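## Task

Move the selector to JOB, then key in exactly this sequence, each key once and nothing else: E3, D4, E5, C4, C5, D3, D5, C3, E4. Only the key the machine registers counts, and it may differ from the key physically pressed. The machine begins in TEACH mode, where presses are not counted but the registered key lights up; each key's label sits just beneath it. After switching to JOB there is no way back to TEACH, and keys stop lighting. The final state must hold without the robot holding anything in place.

## Robot and tools

Robot: one six-joint arm with a two-finger parallel gripper. Joints from base outward: waist, shoulder, elbow, forearm roll, wrist pitch, wrist roll. The fingers point along the gripper's +z axis and close along its y axis. The reported end_effector_position is the spot between the pads when shut; closed fingertips stick out about 33 mm past it (about 9 mm when fully open), and closing pushes the tips roughly 24 mm further out, so keep clearance above surfaces.

Frame: the scene frame has its origin on the table surface under the arm base, +z up, +y to the left when facing along +x. Positions are metres; orientations are quaternions written w, x, y, z. The reported hand position can be a bit off, more so at long reach.

Strategy for the task: while still in TEACH, press keys and watch which one lights to learn how physical keys map to registered keys (read labels under keys, use zoom_image to check). Only then turn the selector to JOB, since that is one-way, and enter the sequence using the learned mapping, one press per key, no extra presses. Release everything at the end so the machine state stands on its own.

Tool execute_actions, argument actions: a list holding zero or one item. Empty list = LOOK, returns current state. An item with rows = ACT: rows is a list of 1 to 15 rows, each applied for one control step (1/30 s); steps (1 to 15, default 15) sets the duration and the last row repeats to fill it. An item with only steps (up to 300) = WAIT, counted from the previous result. Optional pictures (boolean) toggles camera images. A refused call sends nothing.

Row layout (single arm, 10 numbers): x, y, z, qw, qx, qy, qz, position, force_limit, speed. The first seven are an absolute target pose for the gripper in the scene frame (metres, unit quaternion, w first), not an offset. Repeat the desired quaternion in every row to hold orientation; do not copy back the reported one, which drifts. A target more than 0.6 m from the last reported position along any gripper axis is refused. Each step the command is clipped to within 70 mm and 16 degrees of the measured pose, and after an action the arm only continues to that last clipped pose, so check the result and send the remainder. If position and orientation conflict, position wins.

Gripper numbers, all in [-1, 1]: position is an absolute opening, +1 fully open (140 mm), about -0.8 where pads touch, -1 closes until blocked. force_limit scales grip from roughly 14 N (-1) through 60 N (0) to 107 N (+1). speed scales finger speed from about 30 mm/s (-1) through 140 (0) to 250 (+1). To firm up a grip already stopped, raise force_limit and nudge position by at least 0.01 (e.g. -1 to -0.98).

Tool move, arguments target (one 10-number row as above, absolute pose) and speed (m/s, 0.002 to 0.5, default 0.25; rotation capped at twice that in rad/s). It drives a straight-line path from the current pose, lasting 0.5 to 10 s; longer paths stop early. It does not avoid obstacles, the hand may lag or overshoot the speed, especially with the arm nearly straight. Finger values are sent at the start.

Tool wait, argument seconds (0 to 10): lets time pass, nothing new sent.

Tool zoom_image, arguments camera (cam_high, cam_low or cam_wrist) and region [x0, y0, x1, y1] in pixels of that camera's full image, top-left origin, max 504 by 504. Images are cam_high 896x504, cam_low 896x504, cam_wrist 504x504 fisheye.

Tool finished_scene, argument scene (integer): ends the current scene irreversibly and reports success, then gives the next task.

Result lines: a state line with end_effector_position and end_effector_quat_wxyz; object_status (0 moving, 1 blocked while opening, 2 blocked while closing = gripping, 3 reached target or pads met); position_measured in counts (3 open, 230 pads touching, not linear). HELD marks steps where the clearance check withheld part of the command; a pose unreachable line means that check altered or blocked it (the mount under the base counts as arm). Hand target shows what the controller is currently steering toward. A move result adds a move: line: done (settled near target), or off_target, moving, held, fault; limits=paced means the pose was clipped, limits=held means some steps were blocked, after which motion can jump fast. Distance to target is given.

Hazards: the arm is stiff, so aiming even slightly beyond a contact (e.g. past a key face) can trigger a fault. Contact torque at a joint reaching its limit (145 N m for waist, shoulder, elbow; 36.4 N m for the three wrist joints) or any external force of 150 N halts the arm for 10 s and drops the rest of the call. Faster approaches hit harder. Prolonged loading heats motors; a MOTOR HOT warning precedes a braking OVER-TEMPERATURE FAULT. Avoid drops, slams, hard pushes and knocking things over; press keys gently with small overshoot and moderate speed. Joint ranges (rad): waist ±3.491, shoulder ±3.140, elbow -1.187 to 4.328, forearm roll ±3.316, wrist pitch ±3.140, wrist roll ±3.927.

Each tool is called after "Emit:" as name(argument=value, ...), one argument or row to a line, values as JSON.

## Session

Emit:
execute_actions(
  actions=[],
)

Scene clock: 0.00 s of 4800.00 s.
end_effector_position=(+0.3926, +0.3772, +0.3049) position_measured=3 object_status=3 end_effector_quat_wxyz=(-0.004, -0.023, +0.994, +0.102)
Joint positions: [-0.167 -0.094  0.116 -1.103 -1.918 -1.534]
Joint velocities: [ 0.    -0.001  0.    -0.     0.    -0.   ]
Hand target: +0.393, +0.377, +0.305; -0.004, -0.023, +0.994, +0.102

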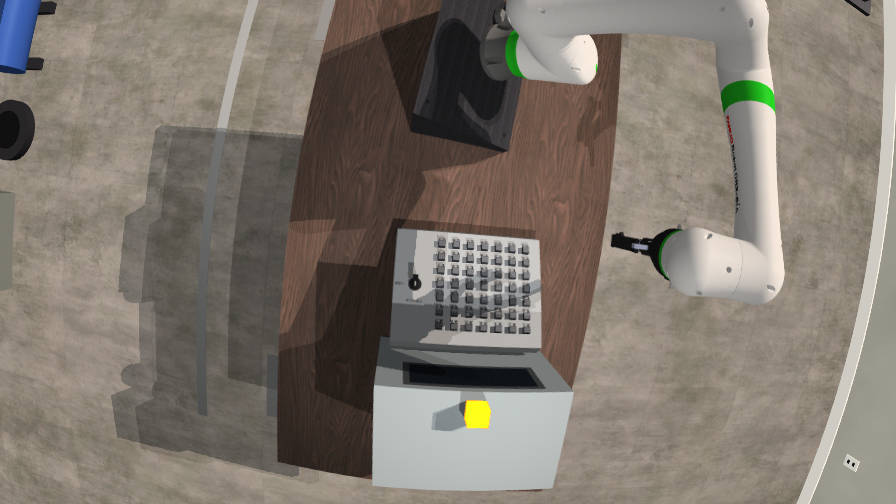

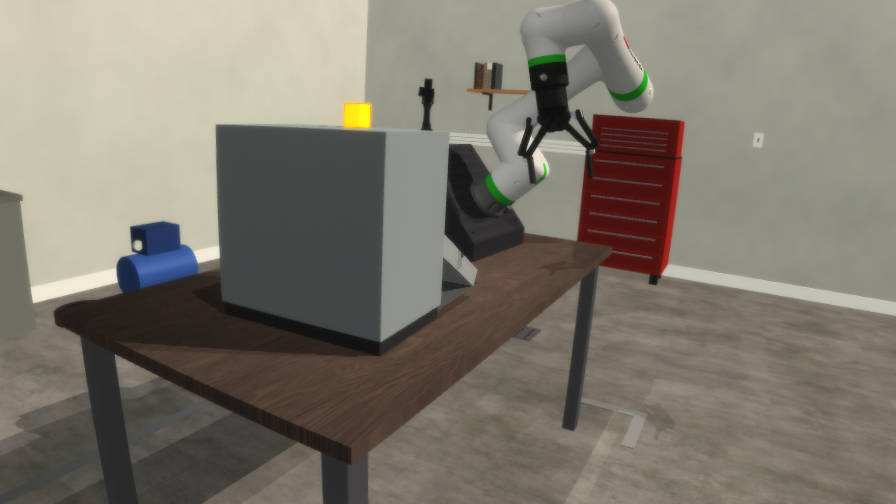

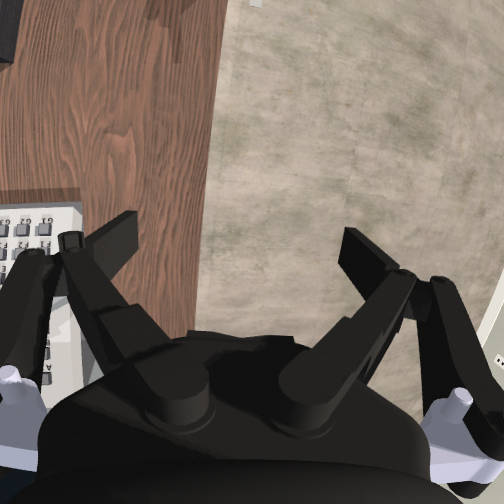

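Emit:
zoom_image(
  camera="cam_high",
  region=[380, 215, 580, 400],
)

Emit:
zoom_image(
  camera="cam_wrist",
  region=[0, 180, 120, 400],
)

Region (380, 215, 580, 400) of cam_high's 896x504 image, scaled by 2.520, with more detail than that image has; it fills the top 466 rows of this view, and the rest is white.

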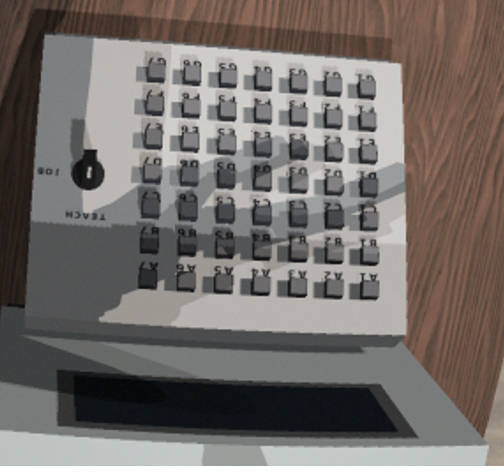

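Region (0, 180, 120, 400) of cam_wrist's 504x504 image, scaled by 2.291, with more detail than that image has; it fills the left 275 columns of this view, and the rest is white.

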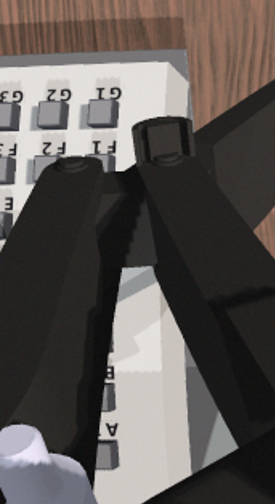

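Emit:
move(
  target=[0.44,0.04,0.27,0,0,1,0,-1,0,0.5],
  speed=0.4,
)

Scene clock: 40.43 s of 4800.00 s.
end_effector_position=(+0.4397, +0.0396, +0.2705) position_measured=233 object_status=3 end_effector_quat_wxyz=(-0.001, -0.001, +1.000, -0.001)
Joint positions: [-0.351  0.359  0.053 -0.76  -1.681 -0.991]
Joint velocities: [-0.001 -0.     0.001  0.     0.     0.   ]
Hand target: +0.440, +0.040, +0.270; -0.001, -0.000, +1.000, -0.001
Off the commanded pose: 0.001 m, 0 deg.
After step 90, 36.00 s passed at rest.
move: done
camera_calibration (this result's frames):
cam_wrist: T_world_to_cam=[[-0.0958449, 0.995396, 0.0000533545, -0.00641003], [0.931366, 0.0896607, 0.352872, -0.517145], [0.351242, 0.0338706, -0.935672, 0.288385], [0, 0, 0, 1]] pos_world=[0.379744, 0.0429803, 0.45232]

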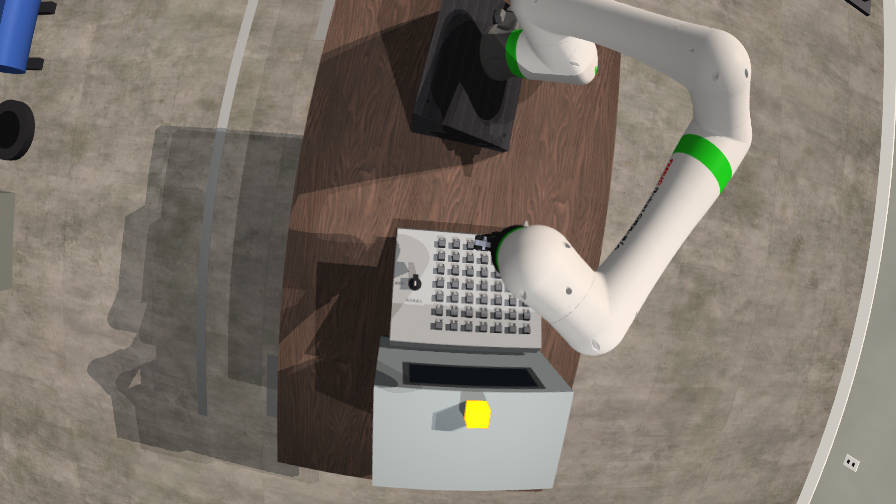

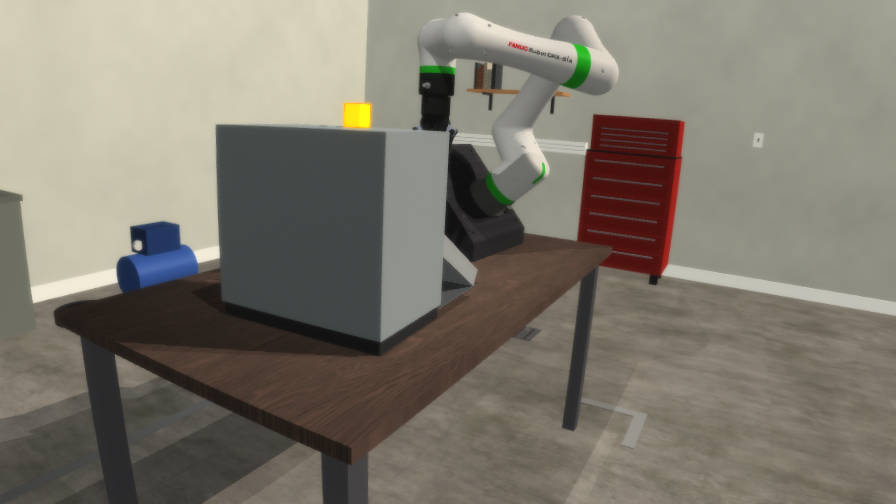

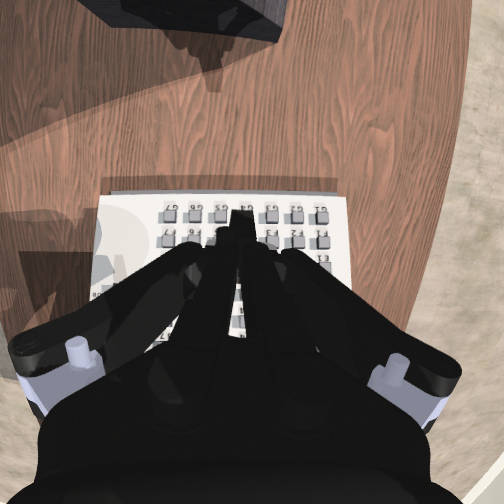

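Emit:
move(
  target=[0.50,0.04,0.27,0,0,1,0,1,0,0.5],
  speed=0.3,
)

Emit:
zoom_image(
  camera="cam_wrist",
  region=[70, 60, 430, 360],
)

Scene clock: 60.97 s of 4800.00 s.
end_effector_position=(+0.5001, +0.0401, +0.2701) position_measured=3 object_status=3 end_effector_quat_wxyz=(+0.000, -0.000, +1.000, +0.000)
Joint positions: [-0.307  0.462  0.21  -0.782 -1.69  -1.061]
Joint velocities: [ 0.     0.    -0.     0.001  0.    -0.001]
Hand target: +0.500, +0.040, +0.270; +0.000, -0.000, +1.000, +0.000
Off the commanded pose: 0.000 m, 0 deg.
After step 90, 16.57 s passed at rest.
move: done
camera_calibration (this result's frames):
cam_wrist: T_world_to_cam=[[-0.0948541, 0.99549, 0.00178085, -0.00204797], [0.930792, 0.0880548, 0.354786, -0.573419], [0.353029, 0.0353106, -0.934946, 0.265683], [0, 0, 0, 1]] pos_world=[0.439746, 0.0431496, 0.451845]

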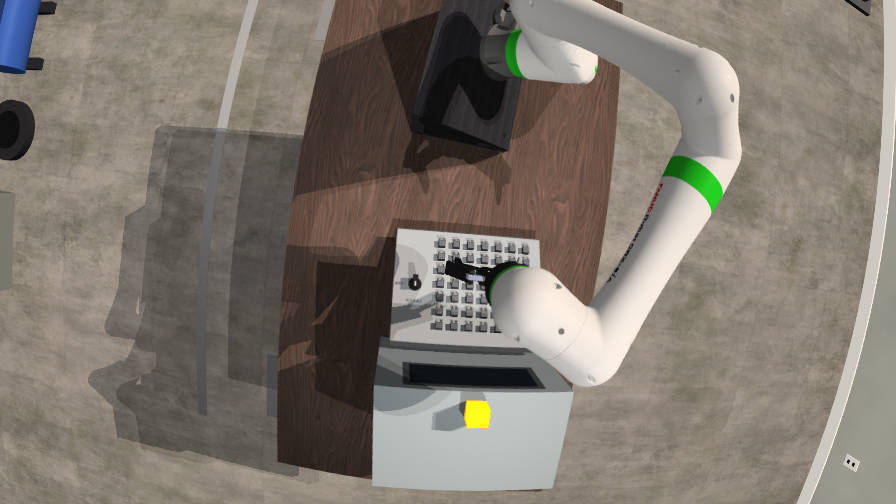

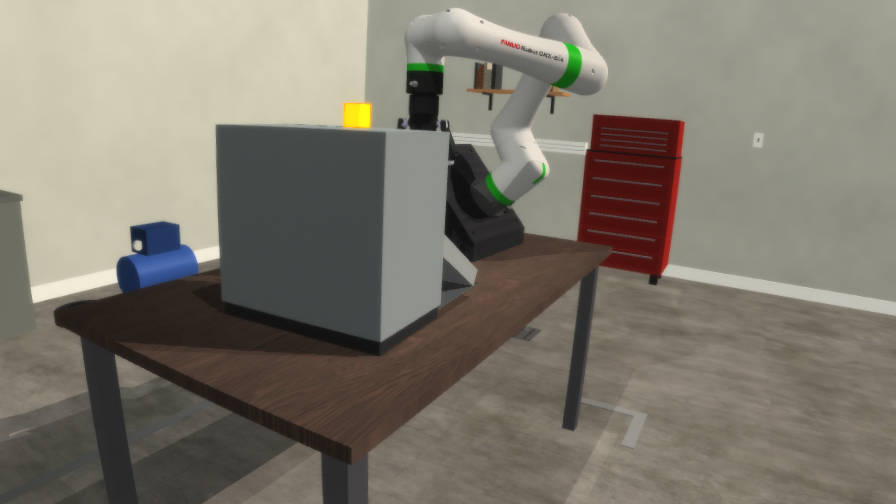

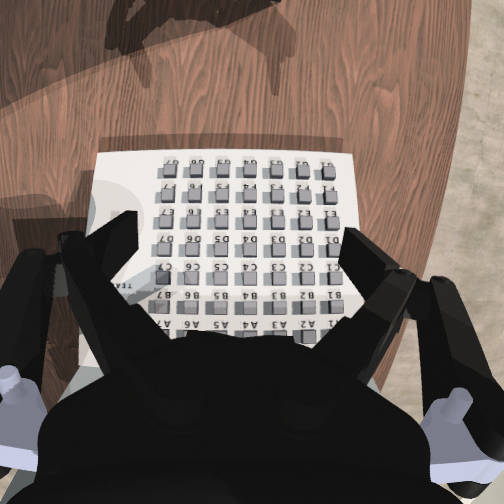

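Region (70, 60, 430, 360) of cam_wrist's 504x504 image, scaled by 1.400, with more detail than that image has.

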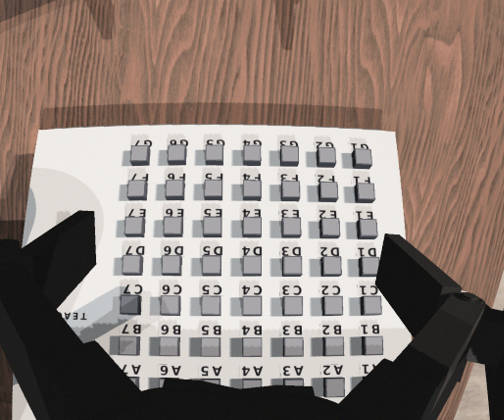

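Emit:
move(
  target=[0.490,0.048,0.158,0.284,0,0.959,0,-1,0,0.5],
  speed=0.3,
)

Scene clock: 76.00 s of 4800.00 s.
end_effector_position=(+0.4898, +0.0478, +0.1582) position_measured=233 object_status=3 end_effector_quat_wxyz=(+0.283, +0.000, +0.959, -0.001)
Joint positions: [-0.337  0.148 -0.467 -1.222 -1.064 -0.644]
Joint velocities: [-0.002  0.005 -0.005 -0.005 -0.     0.006]
Hand target: +0.490, +0.048, +0.158; +0.283, +0.000, +0.959, -0.001
Off the commanded pose: 0.000 m, 0 deg.
After step 90, 10.57 s passed at rest.
move: done
camera_calibration (this result's frames):
cam_wrist: T_world_to_cam=[[-0.0797058, 0.995497, -0.0513092, -0.00950677], [0.58872, 0.0885486, 0.803473, -0.428245], [0.804398, 0.0338347, -0.593126, -0.110744], [0, 0, 0, 1]] pos_world=[0.340441, 0.0511314, 0.27791]

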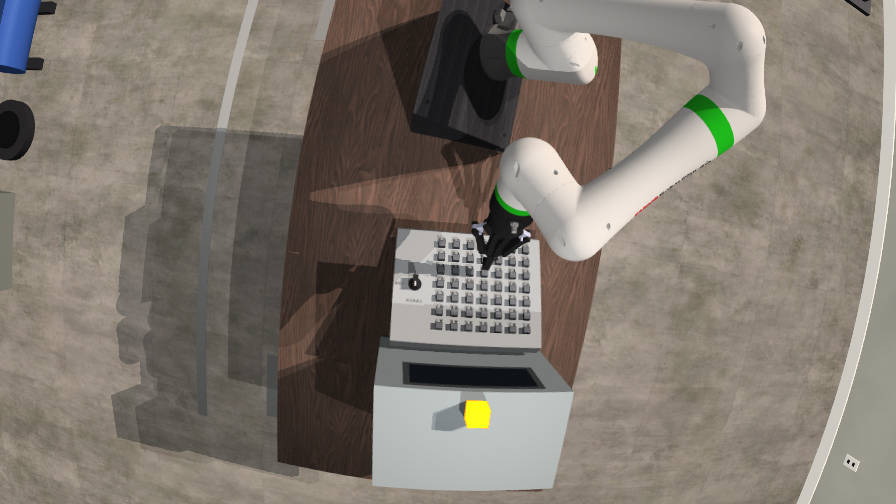

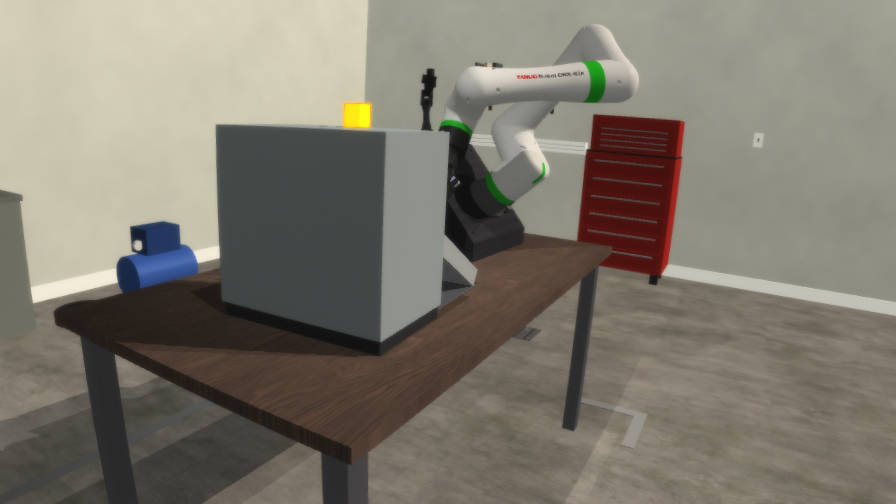

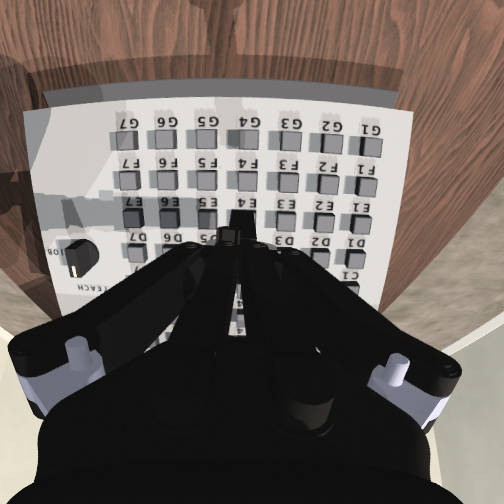

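Emit:
move(
  target=[0.5105,0.050,0.138,0.284,0,0.959,0,-1,0,0.5],
  speed=0.1,
)

Emit:
zoom_image(
  camera="cam_wrist",
  region=[130, 120, 370, 300],
)

Emit:
zoom_image(
  camera="cam_low",
  region=[400, 150, 520, 300],
)

Scene clock: 97.63 s of 4800.00 s.
end_effector_position=(+0.5105, +0.0500, +0.1381) position_measured=233 object_status=3 end_effector_quat_wxyz=(+0.284, -0.000, +0.959, +0.000)
Joint positions: [-0.282  0.195 -0.444 -1.261 -1.015 -0.634]
Joint velocities: [ 0.002  0.003 -0.    -0.001  0.001  0.002]
Hand target: +0.511, +0.050, +0.138; +0.284, -0.000, +0.959, +0.000
Off the commanded pose: 0.000 m, 0 deg.
After step 90, 17.87 s passed at rest.
move: done
camera_calibration (this result's frames):
cam_wrist: T_world_to_cam=[[-0.0805547, 0.995484, -0.0502273, -0.0108352], [0.587661, 0.0881344, 0.804293, -0.424075], [0.805087, 0.0352729, -0.592107, -0.139941], [0, 0, 0, 1]] pos_world=[0.361004, 0.053098, 0.257676]

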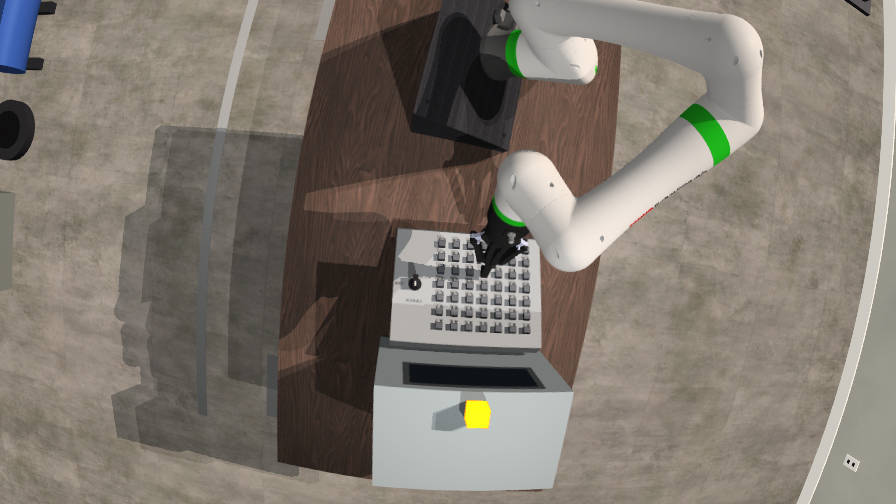

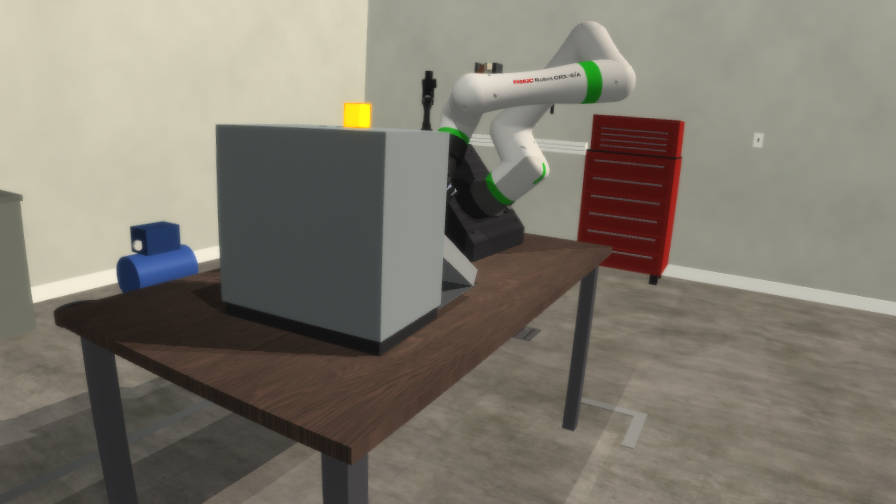

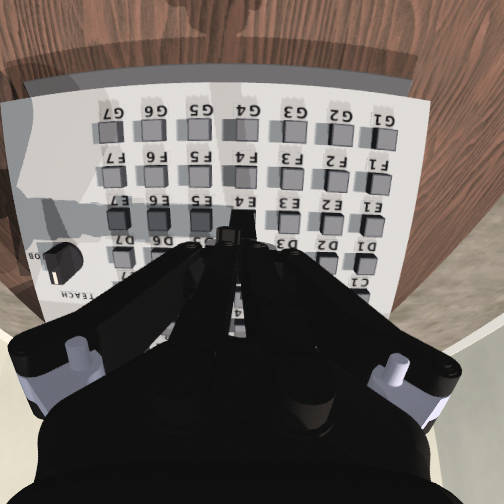

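Region (130, 120, 370, 300) of cam_wrist's 504x504 image, scaled by 2.100, with more detail than that image has; it fills the top 378 rows of this view, and the rest is white.

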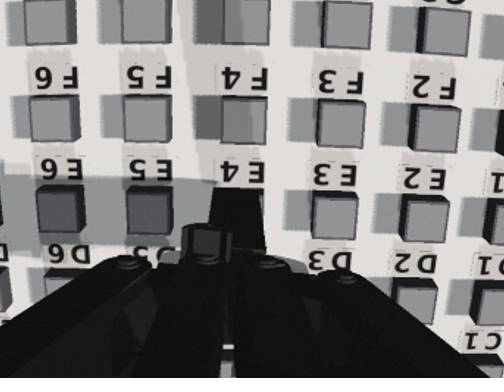

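Region (400, 150, 520, 300) of cam_low's 896x504 image, scaled by 3.360, with more detail than that image has; it fills the left 403 columns of this view, and the rest is white.

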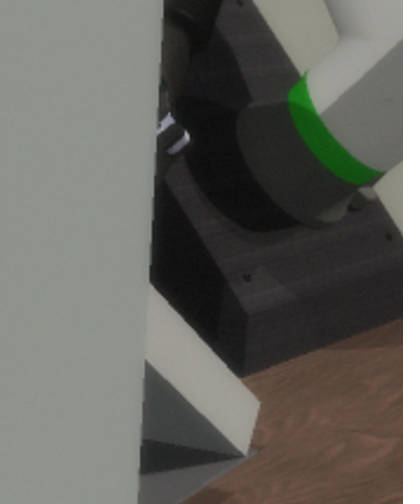

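Emit:
move(
  target=[0.5160,0.0515,0.1295,0.284,0,0.959,0,-1,0,0.5],
  speed=0.015,
)

Emit:
zoom_image(
  camera="cam_wrist",
  region=[130, 120, 370, 300],
)

Scene clock: 120.73 s of 4800.00 s.
end_effector_position=(+0.5152, +0.0512, +0.1307) position_measured=233 object_status=3 end_effector_quat_wxyz=(+0.283, -0.001, +0.959, -0.000)
Joint positions: [-0.264  0.206 -0.44  -1.273 -0.999 -0.629]
Joint velocities: [-0.     0.    -0.001 -0.001 -0.     0.001]
Hand target: +0.515, +0.051, +0.131; +0.283, -0.001, +0.959, -0.000
Off the commanded pose: 0.001 m, 0 deg.
FORCE FAULT: contact force on the arm reached its limit, and the arm stopped for 10 seconds. The contact can be on any part of the arm, not only on its tool. The arm's remaining commands of this call were not run. The arm holds still and accepts commands again. Move the arm away from the contact; if what it grips holds it there, let go first. Pushing or pulling that hard again can fault the arm again.
After step 90, 9.17 s passed at rest.
move: done
camera_calibration (this result's frames):
cam_wrist: T_world_to_cam=[[-0.08189, 0.99532, -0.0513063, -0.0111685], [0.588392, 0.0898321, 0.80357, -0.421311], [0.804419, 0.0356161, -0.592994, -0.147682], [0, 0, 0, 1]] pos_world=[0.365779, 0.0542234, 0.250406]

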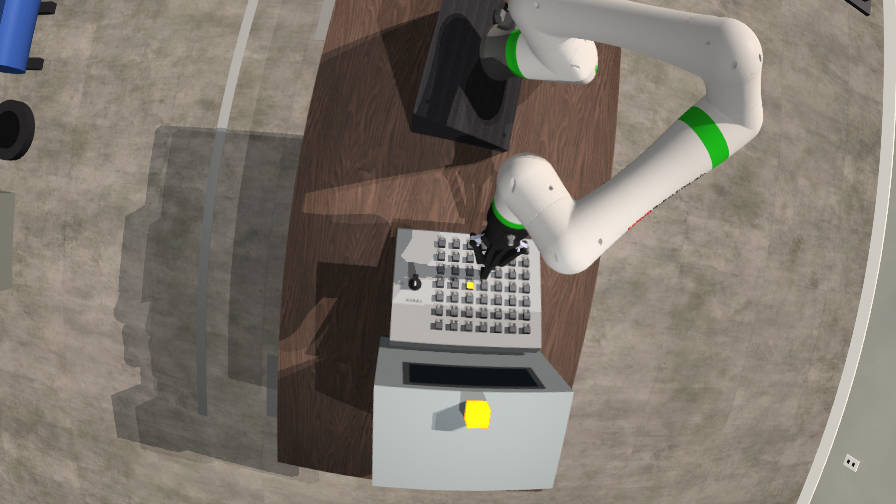

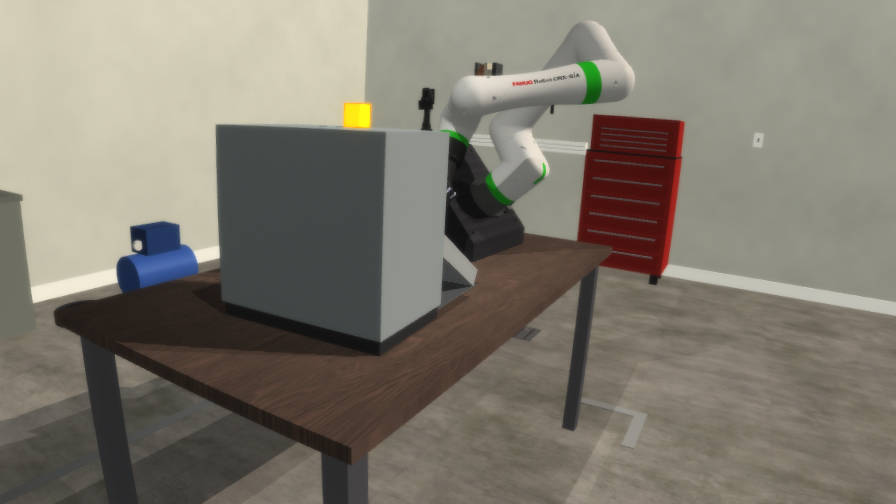

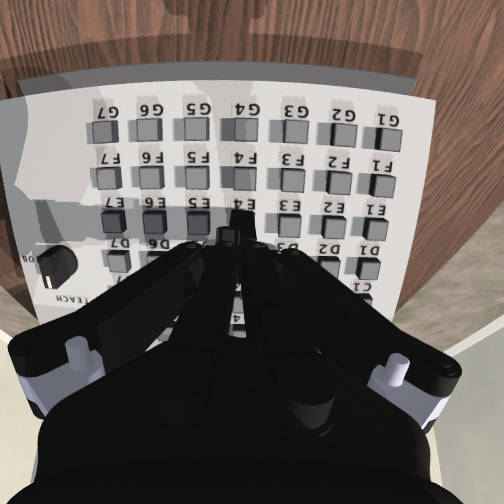

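Region (130, 120, 370, 300) of cam_wrist's 504x504 image, scaled by 2.100, with more detail than that image has; it fills the top 378 rows of this view, and the rest is white.

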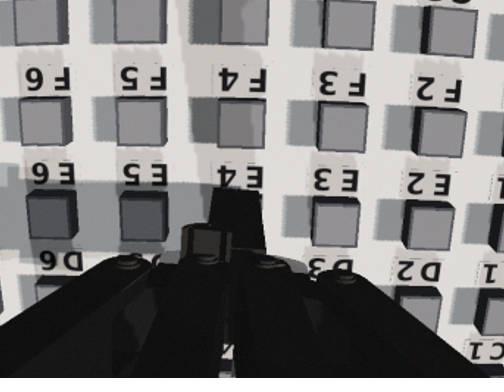

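Emit:
move(
  target=[0.5109,0.0512,0.1374,0.284,0,0.959,0,-1,0,0.5],
  speed=0.05,
)

Scene clock: 132.10 s of 4800.00 s.
end_effector_position=(+0.5109, +0.0512, +0.1374) position_measured=233 object_status=3 end_effector_quat_wxyz=(+0.284, +0.000, +0.959, -0.000)
Joint positions: [-0.278  0.193 -0.444 -1.262 -1.012 -0.636]
Joint velocities: [-0.002 -0.002  0.     0.001 -0.001 -0.001]
Hand target: +0.511, +0.051, +0.137; +0.284, +0.000, +0.959, -0.000
Off the commanded pose: 0.000 m, 0 deg.
After step 90, 7.67 s passed at rest.
move: done
camera_calibration (this result's frames):
cam_wrist: T_world_to_cam=[[-0.0804148, 0.995492, -0.0502929, -0.0120776], [0.587722, 0.0881068, 0.804251, -0.423826], [0.805056, 0.0351154, -0.592158, -0.140702], [0, 0, 0, 1]] pos_world=[0.361394, 0.0543059, 0.256937]

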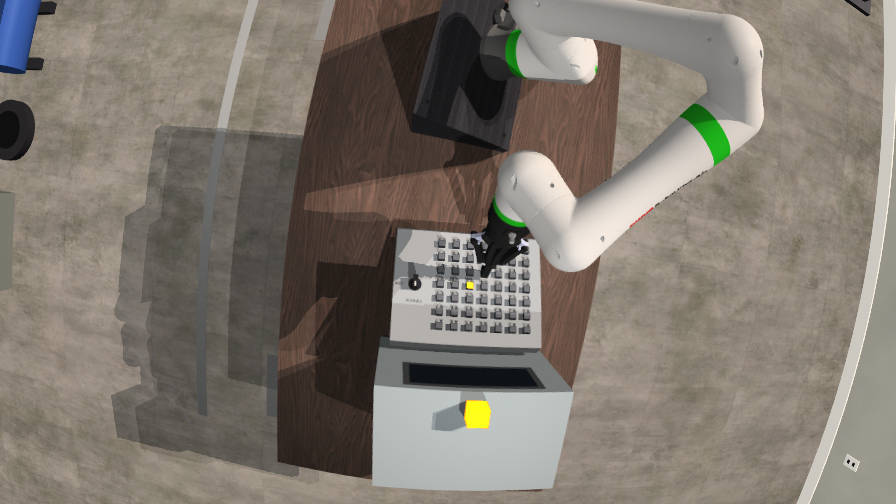

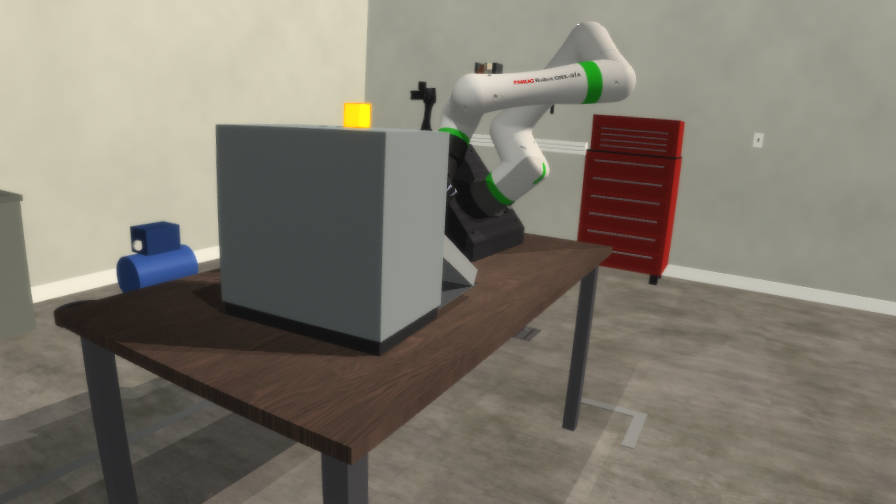

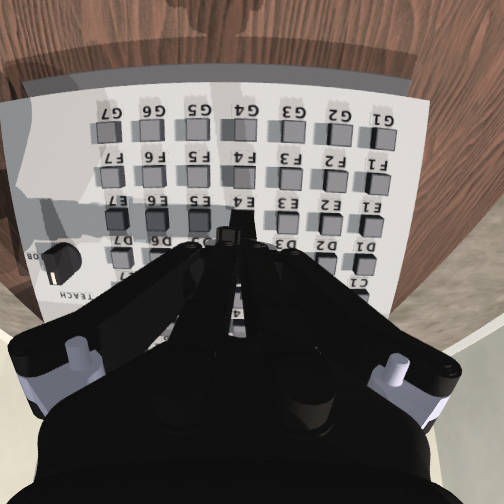

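Emit:
move(
  target=[0.5089,0.0849,0.1374,0.284,0,0.959,0,-1,0,0.5],
  speed=0.05,
)

Emit:
move(
  target=[0.5111,0.0849,0.1340,0.284,0,0.959,0,-1,0,0.5],
  speed=0.01,
)

Scene clock: 139.83 s of 4800.00 s.
end_effector_position=(+0.5090, +0.0849, +0.1374) position_measured=233 object_status=3 end_effector_quat_wxyz=(+0.284, -0.000, +0.959, +0.000)
Joint positions: [-0.217  0.101 -0.469 -1.246 -0.985 -0.732]
Joint velocities: [ 0.002 -0.    -0.     0.002  0.001 -0.006]
Hand target: +0.509, +0.085, +0.137; +0.284, -0.000, +0.959, +0.000
Off the commanded pose: 0.000 m, 0 deg.
After step 90, 3.77 s passed at rest.
move: done
camera_calibration (this result's frames):
cam_wrist: T_world_to_cam=[[-0.080523, 0.995491, -0.0501393, -0.0457282], [0.587418, 0.0880338, 0.804481, -0.425612], [0.805268, 0.0353265, -0.591858, -0.140468], [0, 0, 0, 1]] pos_world=[0.359445, 0.0879526, 0.256967]

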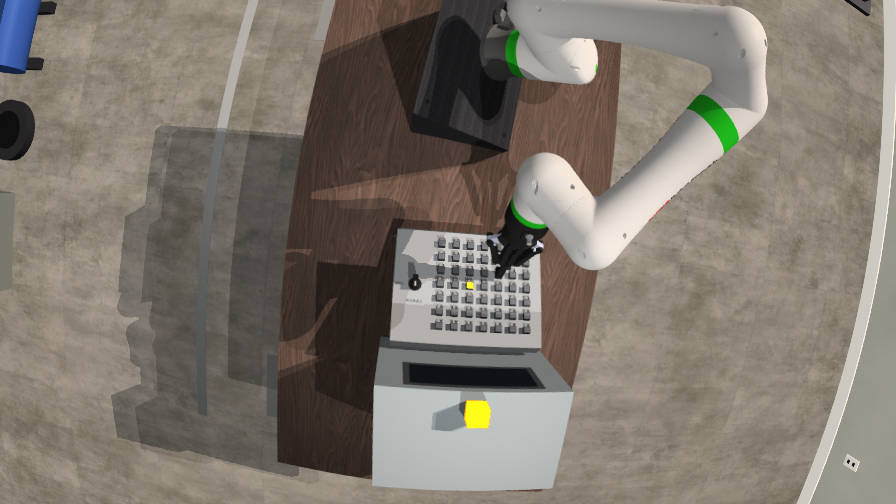

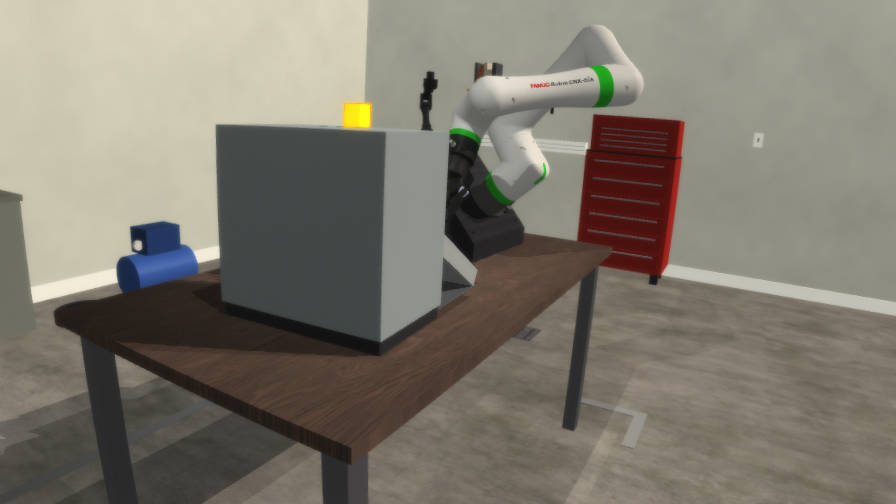

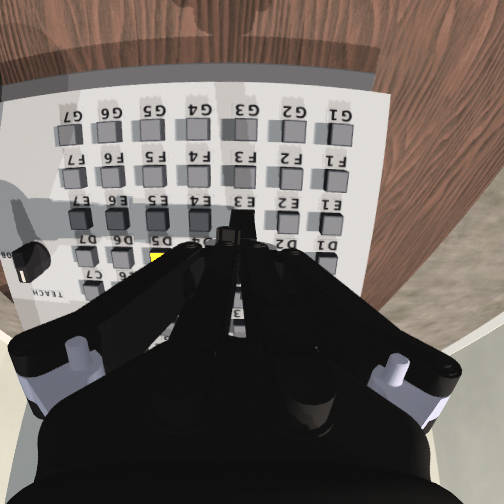

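Scene clock: 140.53 s of 4800.00 s.
end_effector_position=(+0.5111, +0.0849, +0.1340) position_measured=233 object_status=3 end_effector_quat_wxyz=(+0.284, -0.000, +0.959, +0.000)
Joint positions: [-0.209  0.108 -0.467 -1.251 -0.977 -0.728]
Joint velocities: [-0.001 -0.     0.003 -0.001  0.001  0.002]
Hand target: +0.511, +0.085, +0.134; +0.284, -0.000, +0.959, +0.000
Off the commanded pose: 0.000 m, 0 deg.
move: done
camera_calibration (this result's frames):
cam_wrist: T_world_to_cam=[[-0.0804718, 0.995488, -0.0502796, -0.045756], [0.587713, 0.0881296, 0.804255, -0.424234], [0.805057, 0.0351699, -0.592153, -0.144006], [0, 0, 0, 1]] pos_world=[0.361579, 0.0880018, 0.253618]

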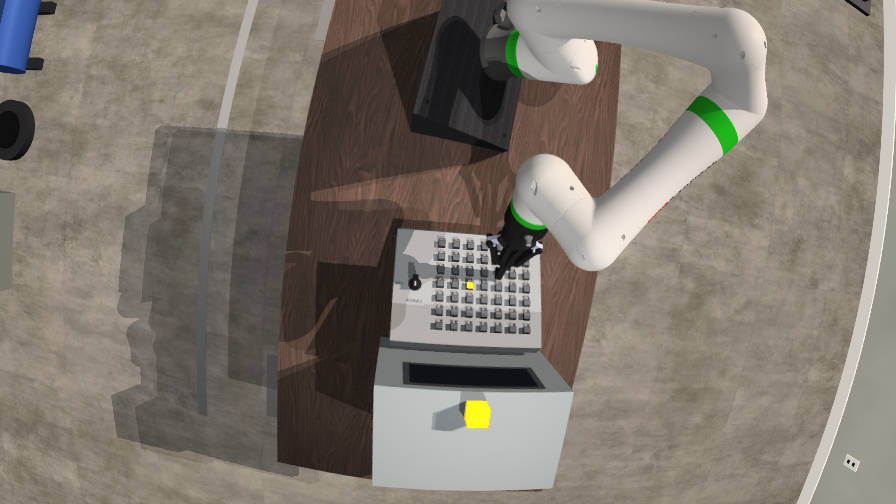

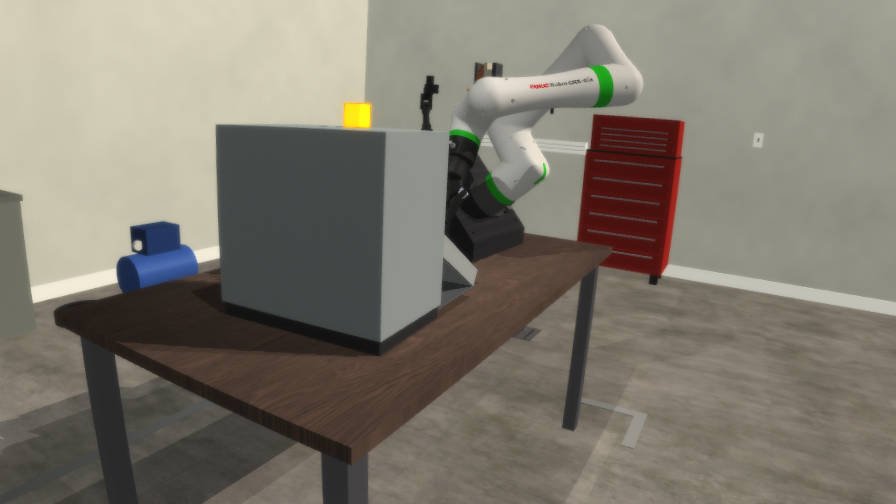

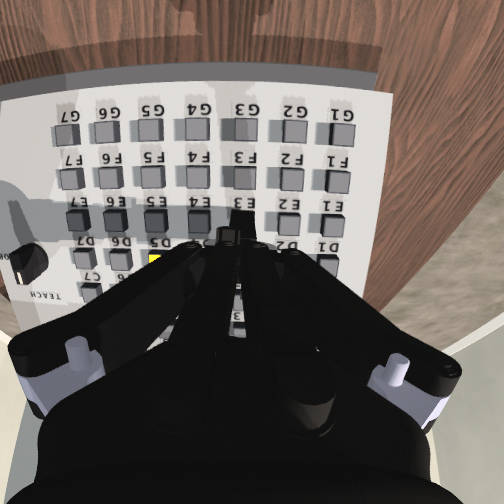

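Emit:
move(
  target=[0.5117,0.0849,0.1330,0.284,0,0.959,0,-1,0,0.5],
  speed=0.005,
)

Scene clock: 143.83 s of 4800.00 s.
end_effector_position=(+0.5117, +0.0849, +0.1330) position_measured=233 object_status=3 end_effector_quat_wxyz=(+0.284, -0.000, +0.959, +0.000)
Joint positions: [-0.207  0.11  -0.466 -1.253 -0.975 -0.727]
Joint velocities: [-0.    -0.002  0.001 -0.     0.    -0.   ]
Hand target: +0.512, +0.085, +0.133; +0.284, -0.000, +0.959, +0.000
Off the commanded pose: 0.000 m, 0 deg.
move: done
camera_calibration (this result's frames):
cam_wrist: T_world_to_cam=[[-0.0804512, 0.99549, -0.0502742, -0.0457703], [0.587711, 0.0881129, 0.804258, -0.423766], [0.805061, 0.0351569, -0.592149, -0.145105], [0, 0, 0, 1]] pos_world=[0.362188, 0.0880045, 0.252593]

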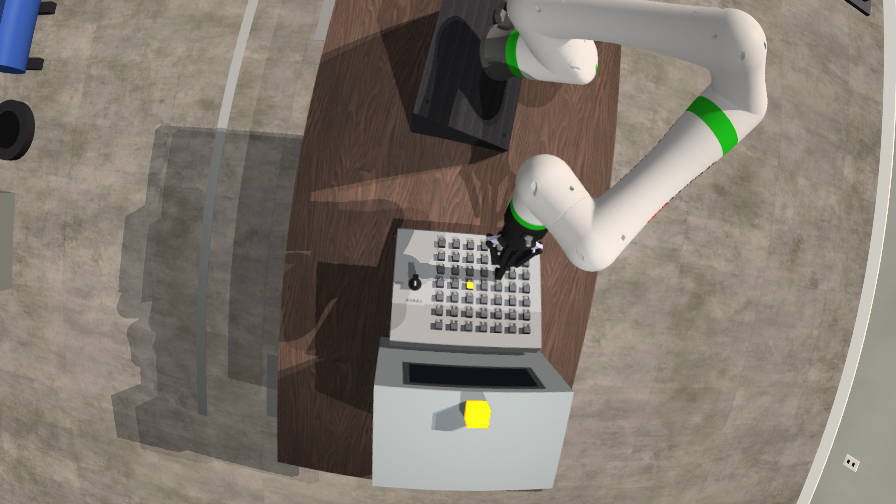

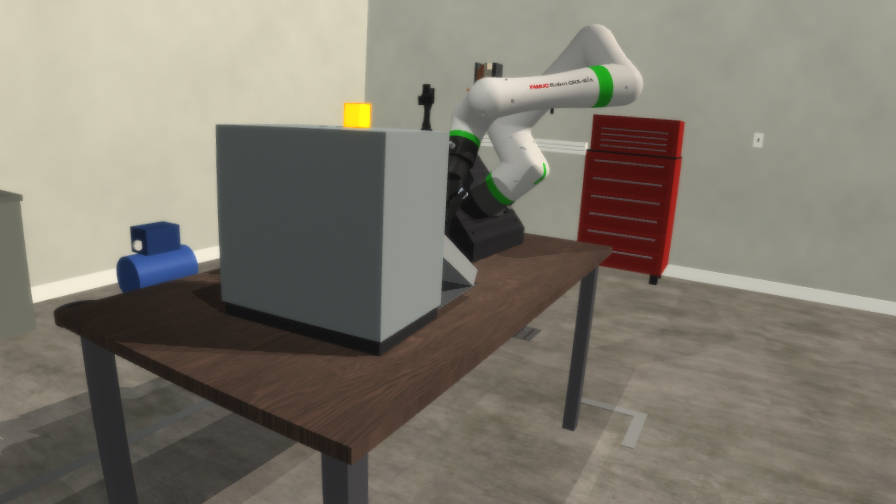

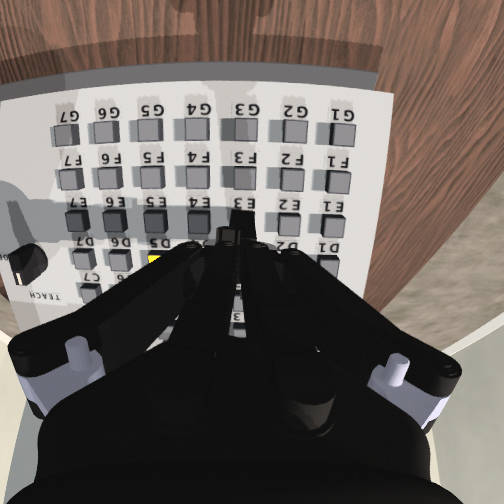

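d=6.4.

Emit:
move(
  target=[0.5124,0.0849,0.1320,0.284,0,0.959,0,-1,0,0.5],
  speed=0.005,
)

Scene clock: 149.30 s of 4800.00 s.
end_effector_position=(+0.5124, +0.0849, +0.1320) position_measured=233 object_status=3 end_effector_quat_wxyz=(+0.284, -0.000, +0.959, +0.000)
Joint positions: [-0.205  0.112 -0.466 -1.255 -0.973 -0.726]
Joint velocities: [ 0.001  0.     0.001 -0.     0.     0.   ]
Hand target: +0.512, +0.085, +0.132; +0.284, -0.000, +0.959, +0.000
Off the commanded pose: 0.000 m, 0 deg.
After step 90, 1.77 s passed at rest.
move: done
camera_calibration (this result's frames):
cam_wrist: T_world_to_cam=[[-0.0804495, 0.99549, -0.0502706, -0.0457654], [0.587719, 0.0881093, 0.804253, -0.423371], [0.805055, 0.0351568, -0.592157, -0.146255], [0, 0, 0, 1]] pos_world=[0.362884, 0.0880038, 0.251591]

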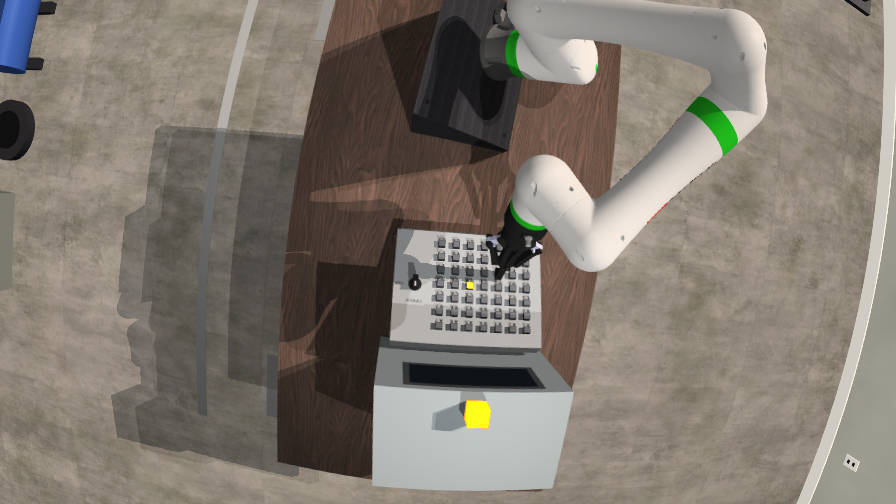

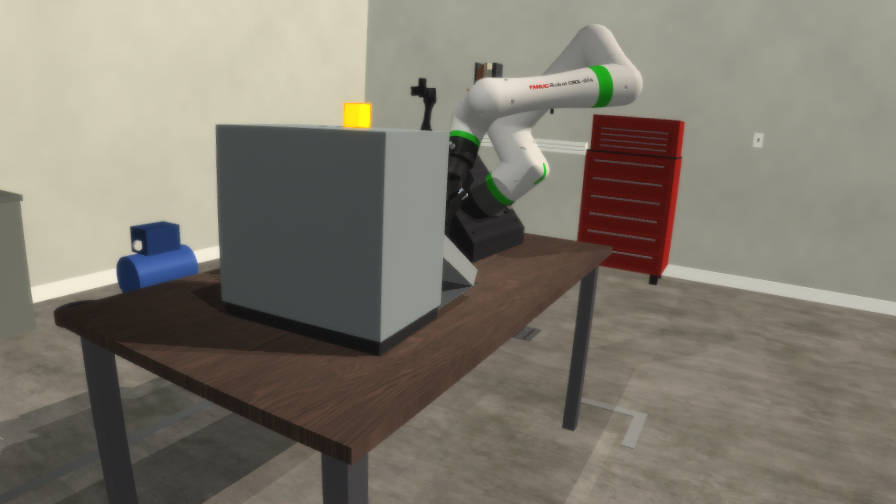

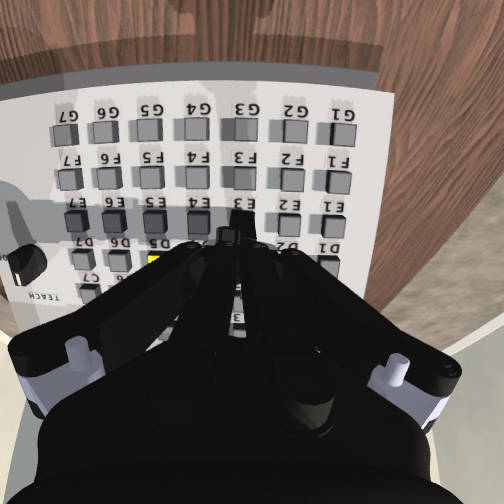

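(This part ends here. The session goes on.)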